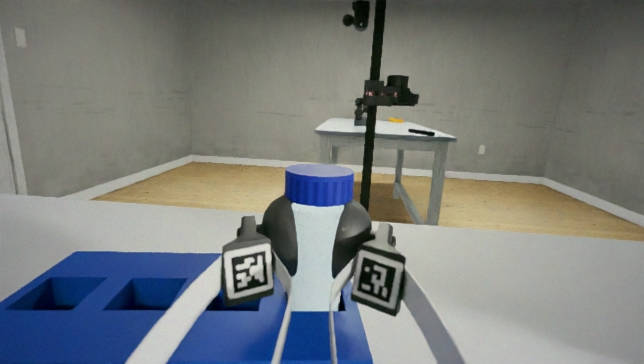

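Scene clock: 212.50 s.
r1.base_odometry: x=+0.108 y=+0.760 heading=-1.677 (m, m, rad; r1's odometry frame)
r1.turned_by_wheels: +0.000 (rad since the last result)
r1.turned_by_imu: +0.000 (rad since the last result)
r1.base_tilt: forward=-0.1 right=-1.6 (deg)
r1.lidar_m: 2.22 2.35 0.83 0.82 1.21 2.60 2.55 1.12 0.86 0.84 0.89 1.29
r1.head_depth_mm: - - 3618 983 840 - - / - - 3321 1038 - - 1227 / - 3107 3827 925 836 1328 1227 / - 3067 3574 922 833 1335 1223 / - - 3506 967 1128 1345 1223 / - - 3466 977 1137 1347 1222 / - - 3539 973 1132 1341 1219
r1.base_status: not commanded
r1.joint_positions: lift_m=+0.810 arm_m=+0.520 wrist_yaw_rad=+0.001 wrist_pitch_rad=-0.021 wrist_roll_rad=+0.012 gripper_m=-0.014 head_pan_rad=-1.563 head_tilt_rad=-0.543
r1.joint_status: all done
r1.motor_effort: left_wheel=-2(2) right_wheel=+3(3) lift_m=+41(43) arm_m=+3(4) wrist_yaw_rad=-2(1) wrist_pitch_rad=+10(10) wrist_roll_rad=+0(0) gripper_m=-19(19) head_pan_rad=-2(2) head_tilt_rad=-3(2) (%)
r1.hand_pose: x=-0.0213 y=-0.9204 z=+0.9188 quat_wxyz=(+0.703, +0.008, -0.711, -0.008) (m; r1's base frame)
r1.wrist_depth_mm: - - - - - - - / - - - - - - - / - - - - - - - / - - - 162 - - - / - - - 162 - - - / 390 399 381 169 457 442 - / 309 315 321 178 332 341 348
r2.base_odometry: x=-0.101 y=+0.890 heading=-1.697 (m, m, rad; r2's odometry frame)
r2.turned_by_wheels: +0.000 (rad since the last result)
r2.turned_by_imu: +0.000 (rad since the last result)
r2.base_tilt: forward=-0.1 right=-2.3 (deg)
r2.lidar_m: 2.20 1.90 1.40 1.34 1.38 1.87 2.56 0.56 0.66 1.73 0.34 2.31
r2.head_depth_mm: 2535 2770 1413 985 781 - 504 / 2524 2760 1417 1057 734 614 516 / 2527 2762 1593 916 760 618 518 / 2498 2747 1542 918 763 619 519 / 2485 2724 1450 1000 766 619 520 / 2503 2724 2955 1105 769 621 521 / 2494 2694 2958 2443 1868 658 523
r2.base_status: not commanded
r2.joint_positions: lift_m=+0.811 arm_m=+0.512 wrist_yaw_rad=+0.000 wrist_pitch_rad=-0.021 wrist_roll_rad=-0.002 gripper_m=-0.014 head_pan_rad=-1.563 head_tilt_rad=-0.544
r2.joint_status: all done
r2.motor_effort: left_wheel=+2(2) right_wheel=-1(2) lift_m=+38(41) arm_m=+2(3) wrist_yaw_rad=+0(0) wrist_pitch_rad=+6(6) wrist_roll_rad=+1(1) gripper_m=-20(19) head_pan_rad=-3(3) head_tilt_rad=-1(2) (%)
r2.hand_pose: x=-0.0215 y=-0.9123 z=+0.9207 quat_wxyz=(+0.708, +0.008, -0.706, -0.008) (m; r2's base frame)
r2.wrist_depth_mm: - - - - - - - / - - - - - - - / - - - - - - - / - - - 146 949 - - / - - 574 374 632 593 650 / - 412 391 153 395 429 421 / - 321 321 161 326 328 328
pictures: r1_head_camera (sideways: a quarter turn clockwise sets it upright), r1_wrist_camera, r2_wrist_camera
camera_calibration (this result's frames):
r1_head_camera: T_world_to_cam=[[0.00767094, 0.561587, -0.827382, 1.10523], [0.999535, -0.0287115, -0.0102209, 0.00939509], [-0.0294953, -0.82692, -0.561546, 0.692345], [0, 0, 0, 1]] pos_world=[0.00255209, -0.0478972, 1.30333]
r1_wrist_camera: T_world_to_cam=[[-0.999347, -0.0133997, 0.0335453, -0.0661709], [-0.0356398, 0.214441, -0.976086, 1.12027], [0.00588581, -0.976645, -0.214779, -0.536645], [0, 0, 0, 1]] pos_world=[-0.0230429, -0.765231, 0.98044]
r2_wrist_camera: T_world_to_cam=[[-0.999534, -0.0138739, 0.027198, -0.0536411], [-0.0296958, 0.234676, -0.97162, 1.1322], [0.00709747, -0.971975, -0.234978, -0.509294], [0, 0, 0, 1]] pos_world=[-0.0163799, -0.761464, 0.98185]
Images, in order (width x height): r1_head_camera 896x504, r1_wrist_camera 644x364, r2_wrist_camera 644x364.

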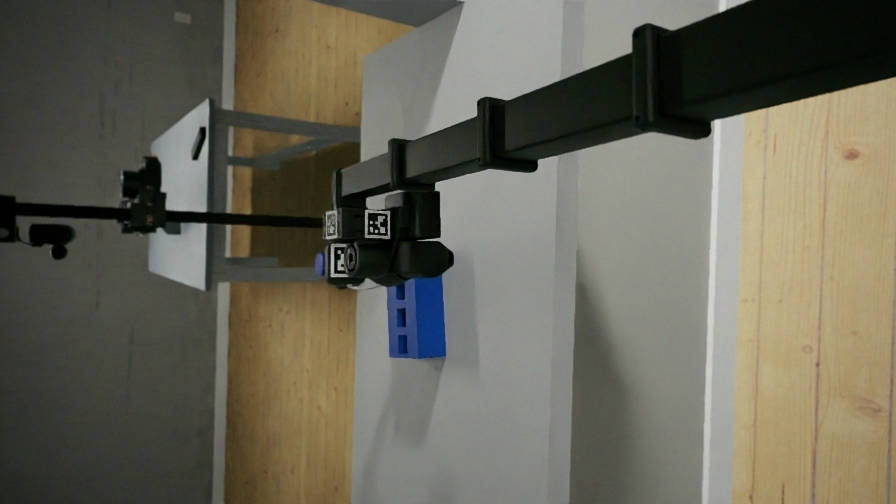

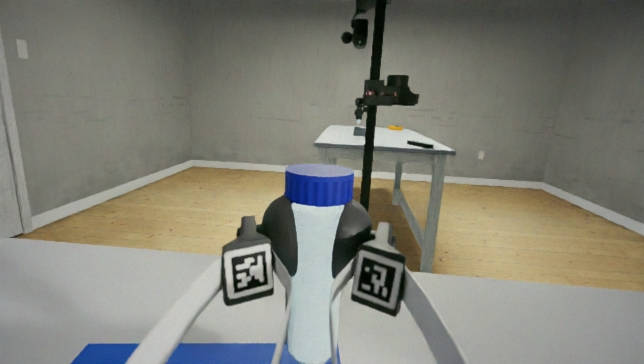

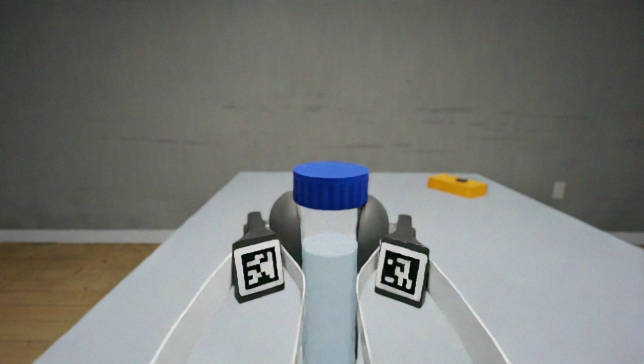

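Call:
execute_actions(actions=[{"r1":{"base":{"rotate_rad":-1.4},"joints":{"arm_m":0.33}},"r2":{"base":{"rotate_rad":1.406},"joints":{"arm_m":0.33}}}], cameras=[])

Call:
execute_actions(actions=[{"r1":{"base":{"rotate_rad":-1.743}},"r2":{"base":{"translate_m":0.26}}}], cameras=["r1_wrist_camera","r1_head_camera"])

Scene clock: 225.60 s.
r1.base_odometry: x=+0.108 y=+0.760 heading=-3.076 (m, m, rad; r1's odometry frame)
r1.turned_by_wheels: -1.400 (rad since the last result)
r1.turned_by_imu: -1.403 (rad since the last result)
r1.base_tilt: forward=+0.0 right=-1.5 (deg)
r1.lidar_m: 0.84 0.96 1.58 2.22 2.53 0.82 0.96 0.93 2.55 1.79 0.99 0.84
r1.head_depth_mm: 2075 2287 2528 2434 1839 - - / 2121 2331 2578 2549 - 1468 1229 / 2144 2409 2668 2734 1727 1465 1220 / 2208 2434 2695 - 1756 1461 1226 / 2240 2456 2691 2381 1807 1453 1218 / 1837 1960 2089 2150 1817 1451 1223 / 1476 1547 1614 1692 1681 1449 1227
r1.base_status: done
r1.joint_positions: lift_m=+0.810 arm_m=+0.330 wrist_yaw_rad=+0.001 wrist_pitch_rad=-0.021 wrist_roll_rad=+0.012 gripper_m=-0.014 head_pan_rad=-1.563 head_tilt_rad=-0.543
r1.joint_status: all done
r1.motor_effort: left_wheel=+2(8) right_wheel=-1(8) lift_m=+41(41) arm_m=-4(7) wrist_yaw_rad=-1(2) wrist_pitch_rad=+10(10) wrist_roll_rad=+0(0) gripper_m=-18(19) head_pan_rad=-3(3) head_tilt_rad=-3(3) (%)
r1.hand_pose: x=-0.0213 y=-0.7309 z=+0.9188 quat_wxyz=(+0.703, +0.008, -0.711, -0.008) (m; r1's base frame)
r1.wrist_depth_mm: 706 920 - - - - - / 711 938 - - - - - / 733 951 - - - - - / 734 991 - 161 - - - / 757 973 - 160 - - - / 757 - - 169 - - - / 784 - - 178 - - -
r2.base_odometry: x=-0.101 y=+0.890 heading=-0.292 (m, m, rad; r2's odometry frame)
r2.turned_by_wheels: +1.406 (rad since the last result)
r2.turned_by_imu: +1.410 (rad since the last result)
r2.base_tilt: forward=+0.0 right=-2.2 (deg)
r2.lidar_m: 1.34 1.35 1.64 2.56 0.56 0.56 1.12 0.34 2.46 2.20 2.21 1.49
r2.head_depth_mm: 2010 2217 2460 2382 1947 - 1190 / 1954 2163 2401 2572 1717 1464 1251 / 1930 2121 2376 2505 1728 1488 1251 / 1874 2052 2271 2311 1791 1495 1256 / 1839 2021 2223 2362 1855 1502 1265 / 1807 1970 2166 2326 1869 1506 1264 / 1770 1934 2129 2297 1851 1507 1268
r2.base_status: done
r2.joint_positions: lift_m=+0.811 arm_m=+0.330 wrist_yaw_rad=+0.000 wrist_pitch_rad=-0.021 wrist_roll_rad=-0.002 gripper_m=-0.014 head_pan_rad=-1.563 head_tilt_rad=-0.544
r2.joint_status: all done
r2.motor_effort: left_wheel=-1(6) right_wheel=+3(10) lift_m=+39(39) arm_m=-3(5) wrist_yaw_rad=+0(1) wrist_pitch_rad=+6(6) wrist_roll_rad=+1(1) gripper_m=-19(19) head_pan_rad=-3(3) head_tilt_rad=-3(2) (%)
r2.hand_pose: x=-0.0215 y=-0.7310 z=+0.9207 quat_wxyz=(+0.708, +0.008, -0.706, -0.008) (m; r2's base frame)
r2.wrist_depth_mm: - - - - - - - / - - - - - - - / - - - - - - - / - - - 146 - - - / - - - - - - - / - - - 154 - - - / - - - 162 - - -
pictures: none
No camera images: the call's "cameras" was empty. Leave "cameras" out to get every camera's image.

Scene clock: 229.57 s.
r1.base_odometry: x=+0.108 y=+0.760 heading=+1.464 (m, m, rad; r1's odometry frame)
r1.turned_by_wheels: -1.743 (rad since the last result)
r1.turned_by_imu: -1.746 (rad since the last result)
r1.base_tilt: forward=-0.1 right=-1.6 (deg)
r1.lidar_m: 2.55 1.13 0.86 0.84 0.89 1.27 2.22 2.34 0.83 0.82 0.93 2.61
r1.head_depth_mm: 2971 3304 3509 2439 1833 - - / 2958 3333 3602 2390 - 1469 1221 / 3003 3215 1447 1108 1390 1353 1218 / 2960 3256 1436 - 1756 1452 1219 / 2955 3217 1433 984 1816 1458 1223 / 3042 3260 1425 989 1735 1455 1227 / 2972 3312 1419 1011 1818 1338 1213
r1.base_status: done
r1.joint_positions: lift_m=+0.810 arm_m=+0.330 wrist_yaw_rad=+0.001 wrist_pitch_rad=-0.021 wrist_roll_rad=+0.012 gripper_m=-0.014 head_pan_rad=-1.563 head_tilt_rad=-0.543
r1.joint_status: not commanded
r1.motor_effort: left_wheel=+2(8) right_wheel=-1(7) lift_m=+41(42) arm_m=-4(4) wrist_yaw_rad=-1(1) wrist_pitch_rad=+10(10) wrist_roll_rad=+0(0) gripper_m=-18(18) head_pan_rad=-2(3) head_tilt_rad=-2(3) (%)
r1.hand_pose: x=-0.0213 y=-0.7309 z=+0.9188 quat_wxyz=(+0.703, +0.008, -0.711, -0.008) (m; r1's base frame)
r1.wrist_depth_mm: - - - - - - - / - - - - - - - / - - - - - - - / - - 896 162 - - - / 525 545 590 162 608 - - / 384 391 365 169 445 492 - / 304 313 304 178 330 337 -
r2.base_odometry: x=+0.148 y=+0.815 heading=-0.292 (m, m, rad; r2's odometry frame)
r2.turned_by_wheels: +0.000 (rad since the last result)
r2.turned_by_imu: +0.000 (rad since the last result)
r2.base_tilt: forward=+0.0 right=-2.3 (deg)
r2.lidar_m: 1.08 1.09 1.32 2.56 2.62 0.77 1.23 0.58 2.41 2.15 1.87 1.20
r2.head_depth_mm: 1956 2168 2423 2390 1948 - 1193 / 1919 2120 2352 2521 1729 1465 1246 / 1871 2056 2296 2436 1731 1492 1253 / 1834 2015 2223 2310 1799 1494 1258 / 1804 1968 2172 2322 1860 1501 1261 / 1767 1934 2127 2294 1852 1508 1262 / 1739 1912 2105 2246 1864 1513 1265
r2.base_status: done
r2.joint_positions: lift_m=+0.811 arm_m=+0.330 wrist_yaw_rad=+0.000 wrist_pitch_rad=-0.021 wrist_roll_rad=-0.002 gripper_m=-0.014 head_pan_rad=-1.563 head_tilt_rad=-0.544
r2.joint_status: not commanded
r2.motor_effort: left_wheel=-2(1) right_wheel=+1(9) lift_m=+38(38) arm_m=-3(3) wrist_yaw_rad=-1(1) wrist_pitch_rad=+6(6) wrist_roll_rad=+1(1) gripper_m=-19(19) head_pan_rad=-4(3) head_tilt_rad=-2(2) (%)
r2.hand_pose: x=-0.0215 y=-0.7310 z=+0.9207 quat_wxyz=(+0.708, +0.008, -0.706, -0.008) (m; r2's base frame)
r2.wrist_depth_mm: - - - - - - - / - - - - - - - / - - - - - - - / - - - 147 - - - / - - - - - - - / - - - 154 - - - / - - - 161 - - -
pictures: r1_head_camera (sideways: a quarter turn clockwise sets it upright), r1_wrist_camera
camera_calibration (this result's frames):
r1_head_camera: T_world_to_cam=[[0.00772812, 0.561647, -0.827341, 1.10517], [0.999533, -0.0288133, -0.0102236, 0.00939862], [-0.0295805, -0.826875, -0.561607, 0.692425], [0, 0, 0, 1]] pos_world=[0.00254717, -0.047897, 1.30332]
r1_wrist_camera: T_world_to_cam=[[-0.999347, -0.0133999, 0.0335483, -0.0636351], [-0.0356428, 0.214446, -0.976085, 1.07965], [0.00588512, -0.976644, -0.214784, -0.351613], [0, 0, 0, 1]] pos_world=[-0.0230427, -0.575779, 0.98044]
Images, in order (width x height): r1_head_camera 896x504, r1_wrist_camera 644x364.

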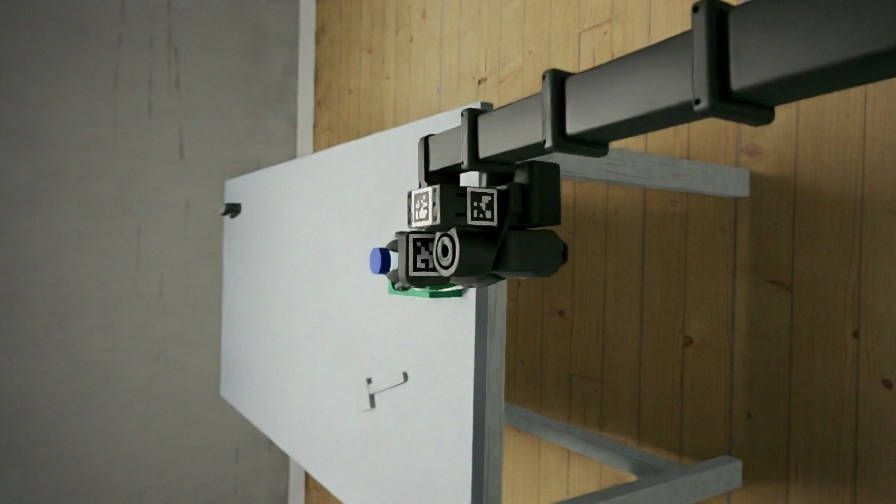

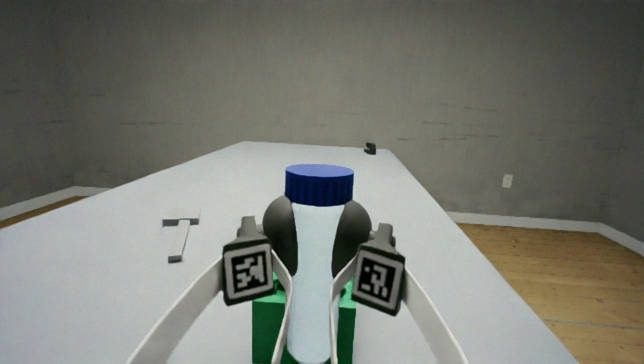

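Call:
execute_actions(actions=[{"r1":{"base":{"rotate_rad":-0.013},"joints":{"arm_m":0.472,"lift_m":0.803}},"r2":{"base":{"translate_m":0.25}}}], cameras=["r1_wrist_camera","r1_nav_camera"])

Scene clock: 242.17 s.
r1.base_odometry: x=+0.108 y=+0.760 heading=+1.451 (m, m, rad; r1's odometry frame)
r1.turned_by_wheels: -0.013 (rad since the last result)
r1.turned_by_imu: -0.014 (rad since the last result)
r1.base_tilt: forward=-0.1 right=-1.5 (deg)
r1.lidar_m: 2.55 1.15 0.87 0.84 0.89 1.25 2.22 2.33 0.83 0.82 0.93 2.62
r1.head_depth_mm: 2996 3347 3572 2414 1825 1520 - / 2976 3325 3527 2390 - - 1198 / 2994 3262 1554 985 1652 1352 1222 / 2972 3191 1545 933 1801 1459 1224 / 2997 3223 1431 983 1812 1454 1214 / 3051 3243 1428 988 1802 1463 1220 / 2985 3325 1419 985 1727 1362 1220
r1.base_status: done
r1.joint_positions: lift_m=+0.803 arm_m=+0.472 wrist_yaw_rad=+0.001 wrist_pitch_rad=-0.021 wrist_roll_rad=+0.012 gripper_m=-0.014 head_pan_rad=-1.563 head_tilt_rad=-0.543
r1.joint_status: all done
r1.motor_effort: left_wheel=+2(8) right_wheel=-1(7) lift_m=+25(36) arm_m=+4(4) wrist_yaw_rad=-1(1) wrist_pitch_rad=+10(10) wrist_roll_rad=+0(0) gripper_m=-19(18) head_pan_rad=-3(3) head_tilt_rad=-3(3) (%)
r1.hand_pose: x=-0.0213 y=-0.8724 z=+0.9124 quat_wxyz=(+0.703, +0.008, -0.711, -0.008) (m; r1's base frame)
r1.wrist_depth_mm: - - - - - - - / - - - - - - - / - - - - - - - / - 832 910 162 - - - / 520 528 581 161 599 - - / 378 382 364 169 431 478 - / 300 303 260 179 320 328 -
r2.base_odometry: x=+0.387 y=+0.744 heading=-0.292 (m, m, rad; r2's odometry frame)
r2.turned_by_wheels: +0.000 (rad since the last result)
r2.turned_by_imu: +0.000 (rad since the last result)
r2.base_tilt: forward=-0.1 right=-2.2 (deg)
r2.lidar_m: 0.83 0.84 1.02 1.97 2.67 0.99 0.82 0.83 2.33 2.10 1.44 0.92
r2.head_depth_mm: 1920 2111 2351 2368 1956 - 1194 / 1865 2051 2301 2449 1716 1471 1248 / 1825 2015 2238 2405 1731 1490 1252 / 1800 1967 2177 2296 1785 1493 1259 / 1752 1923 2128 2321 1853 1494 1260 / 1756 1918 2103 2263 1857 1503 1261 / 1720 1875 2058 2253 1858 1509 1263
r2.base_status: done
r2.joint_positions: lift_m=+0.811 arm_m=+0.330 wrist_yaw_rad=+0.000 wrist_pitch_rad=-0.021 wrist_roll_rad=-0.002 gripper_m=-0.014 head_pan_rad=-1.563 head_tilt_rad=-0.544
r2.joint_status: not commanded
r2.motor_effort: left_wheel=-1(2) right_wheel=+3(9) lift_m=+38(39) arm_m=-3(3) wrist_yaw_rad=+0(1) wrist_pitch_rad=+6(6) wrist_roll_rad=+1(1) gripper_m=-19(19) head_pan_rad=-3(3) head_tilt_rad=-2(2) (%)
r2.hand_pose: x=-0.0215 y=-0.7310 z=+0.9207 quat_wxyz=(+0.708, +0.008, -0.706, -0.008) (m; r2's base frame)
r2.wrist_depth_mm: - - - - - - - / - - - - - - - / - - - - - - - / - - - 146 - - - / - - - - - - - / - - - 154 - - - / - - - 162 - - -
pictures: r1_nav_camera (sideways: a quarter turn counterclockwise sets it upright), r1_wrist_camera
camera_calibration (this result's frames):
r1_nav_camera: T_world_to_cam=[[-0.0236779, -0.47409, 0.880158, -1.09915], [-0.9992, 0.0396034, -0.00554832, 0.0629815], [-0.0322269, -0.879585, -0.474648, 0.578014], [0, 0, 0, 1]] pos_world=[0.0555331, -0.0151794, 1.24213]
r1_wrist_camera: T_world_to_cam=[[-0.999348, -0.0133364, 0.0335476, -0.065277], [-0.0356288, 0.214496, -0.976075, 1.10378], [0.00582155, -0.976634, -0.214831, -0.49108], [0, 0, 0, 1]] pos_world=[-0.0230493, -0.717232, 0.974063]
Images, in order (width x height): r1_nav_camera 672x504, r1_wrist_camera 644x364.

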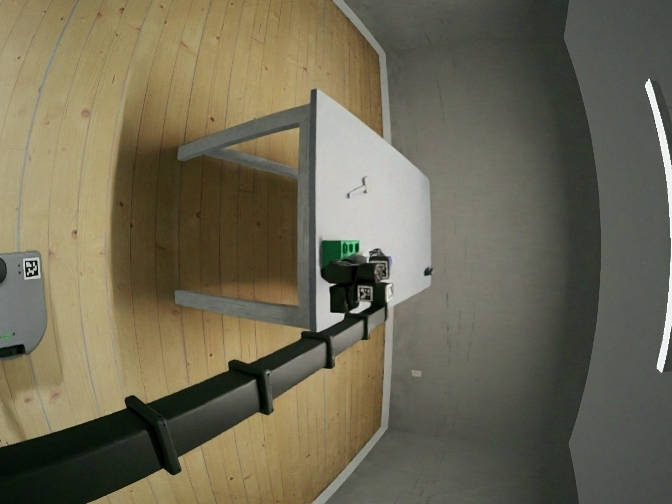

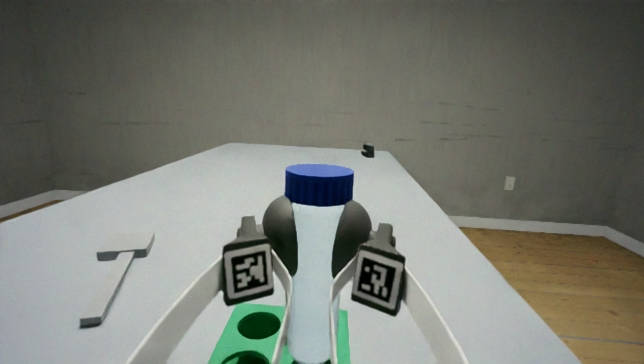

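Call:
execute_actions(actions=[{"r1":{"joints":{"arm_m":0.474,"lift_m":0.784}},"r2":{"base":{"rotate_rad":1.841},"joints":{"arm_m":0.41,"lift_m":0.803}}}], cameras=["r1_wrist_camera","r2_wrist_camera"])

Scene clock: 251.63 s.
r1.base_odometry: x=+0.108 y=+0.760 heading=+1.451 (m, m, rad; r1's odometry frame)
r1.turned_by_wheels: +0.000 (rad since the last result)
r1.turned_by_imu: -0.001 (rad since the last result)
r1.base_tilt: forward=+0.0 right=-1.6 (deg)
r1.lidar_m: 2.54 1.15 0.86 0.84 0.89 1.26 2.22 2.33 0.83 0.82 0.93 2.62
r1.head_depth_mm: 2956 3355 3548 2397 1834 1536 - / 3021 3311 3507 2312 - - 1208 / 3013 3260 1549 984 1644 1362 1226 / 2972 3196 1541 955 1815 1475 1219 / 2996 3184 1419 982 1813 1455 1222 / 2923 3220 1431 990 1810 1447 1218 / 2980 3279 1417 986 1732 1359 1213
r1.base_status: not commanded
r1.joint_positions: lift_m=+0.784 arm_m=+0.474 wrist_yaw_rad=+0.001 wrist_pitch_rad=-0.021 wrist_roll_rad=+0.012 gripper_m=-0.014 head_pan_rad=-1.563 head_tilt_rad=-0.543
r1.joint_status: all done
r1.motor_effort: left_wheel=+2(2) right_wheel=-2(2) lift_m=+26(27) arm_m=+3(3) wrist_yaw_rad=-2(1) wrist_pitch_rad=+10(10) wrist_roll_rad=+0(0) gripper_m=-19(19) head_pan_rad=-2(2) head_tilt_rad=-3(3) (%)
r1.hand_pose: x=-0.0213 y=-0.8744 z=+0.8934 quat_wxyz=(+0.703, +0.008, -0.711, -0.008) (m; r1's base frame)
r1.wrist_depth_mm: - - - - - - - / - - - - - - - / - - - - - - - / - 759 794 162 - - - / 464 453 528 161 539 - - / 347 351 289 170 395 384 - / 272 275 213 178 291 298 -
r2.base_odometry: x=+0.387 y=+0.744 heading=+1.549 (m, m, rad; r2's odometry frame)
r2.turned_by_wheels: +1.841 (rad since the last result)
r2.turned_by_imu: +1.845 (rad since the last result)
r2.base_tilt: forward=-0.1 right=-2.3 (deg)
r2.lidar_m: 2.65 2.84 0.99 0.82 2.77 2.14 2.11 1.08 0.85 0.83 0.89 1.32
r2.head_depth_mm: - - 3430 988 812 - - / - - 3453 1086 817 1206 1255 / - 1533 3040 - 805 1204 1252 / - 3345 3431 981 821 1222 1255 / - 3384 3262 1006 825 1234 1261 / - - 3503 1012 829 1250 1260 / - - 3544 1018 830 1269 1268
r2.base_status: done
r2.joint_positions: lift_m=+0.804 arm_m=+0.410 wrist_yaw_rad=+0.000 wrist_pitch_rad=-0.021 wrist_roll_rad=-0.002 gripper_m=-0.014 head_pan_rad=-1.563 head_tilt_rad=-0.544
r2.joint_status: all done
r2.motor_effort: left_wheel=-1(4) right_wheel=+2(10) lift_m=+16(38) arm_m=+2(3) wrist_yaw_rad=+0(0) wrist_pitch_rad=+6(6) wrist_roll_rad=+1(1) gripper_m=-19(19) head_pan_rad=-3(3) head_tilt_rad=-3(3) (%)
r2.hand_pose: x=-0.0215 y=-0.8104 z=+0.9127 quat_wxyz=(+0.708, +0.008, -0.706, -0.008) (m; r2's base frame)
r2.wrist_depth_mm: - - - - - - - / - - - - - - - / - - - - - - - / - - - 145 - - - / - 552 570 366 - - - / 395 403 382 154 293 413 411 / 310 311 316 162 253 253 321
pictures: r1_wrist_camera, r2_wrist_camera
camera_calibration (this result's frames):
r1_wrist_camera: T_world_to_cam=[[-0.999348, -0.0133365, 0.0335476, -0.0646662], [-0.0356288, 0.214496, -0.976075, 1.08566], [0.00582157, -0.976634, -0.214831, -0.497115], [0, 0, 0, 1]] pos_world=[-0.0230493, -0.719231, 0.955059]
r2_wrist_camera: T_world_to_cam=[[-0.999535, -0.0138024, 0.0271912, -0.051965], [-0.029674, 0.234899, -0.971567, 1.10065], [0.00702271, -0.971922, -0.2352, -0.411812], [0, 0, 0, 1]] pos_world=[-0.0163882, -0.659507, 0.973905]
Images, in order (width x height): r1_wrist_camera 644x364, r2_wrist_camera 644x364.

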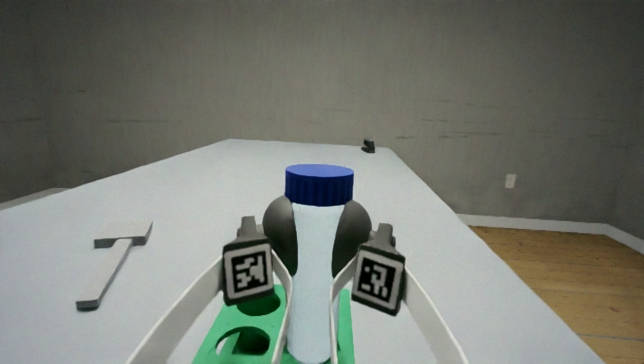

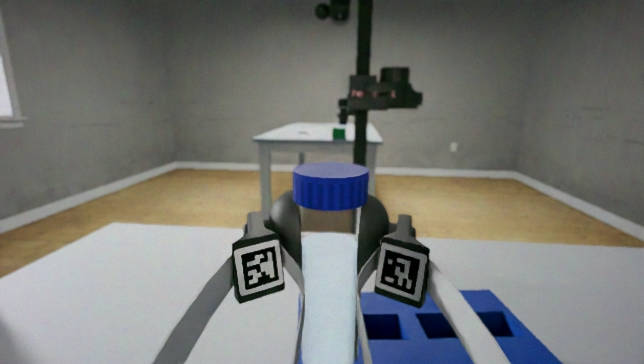

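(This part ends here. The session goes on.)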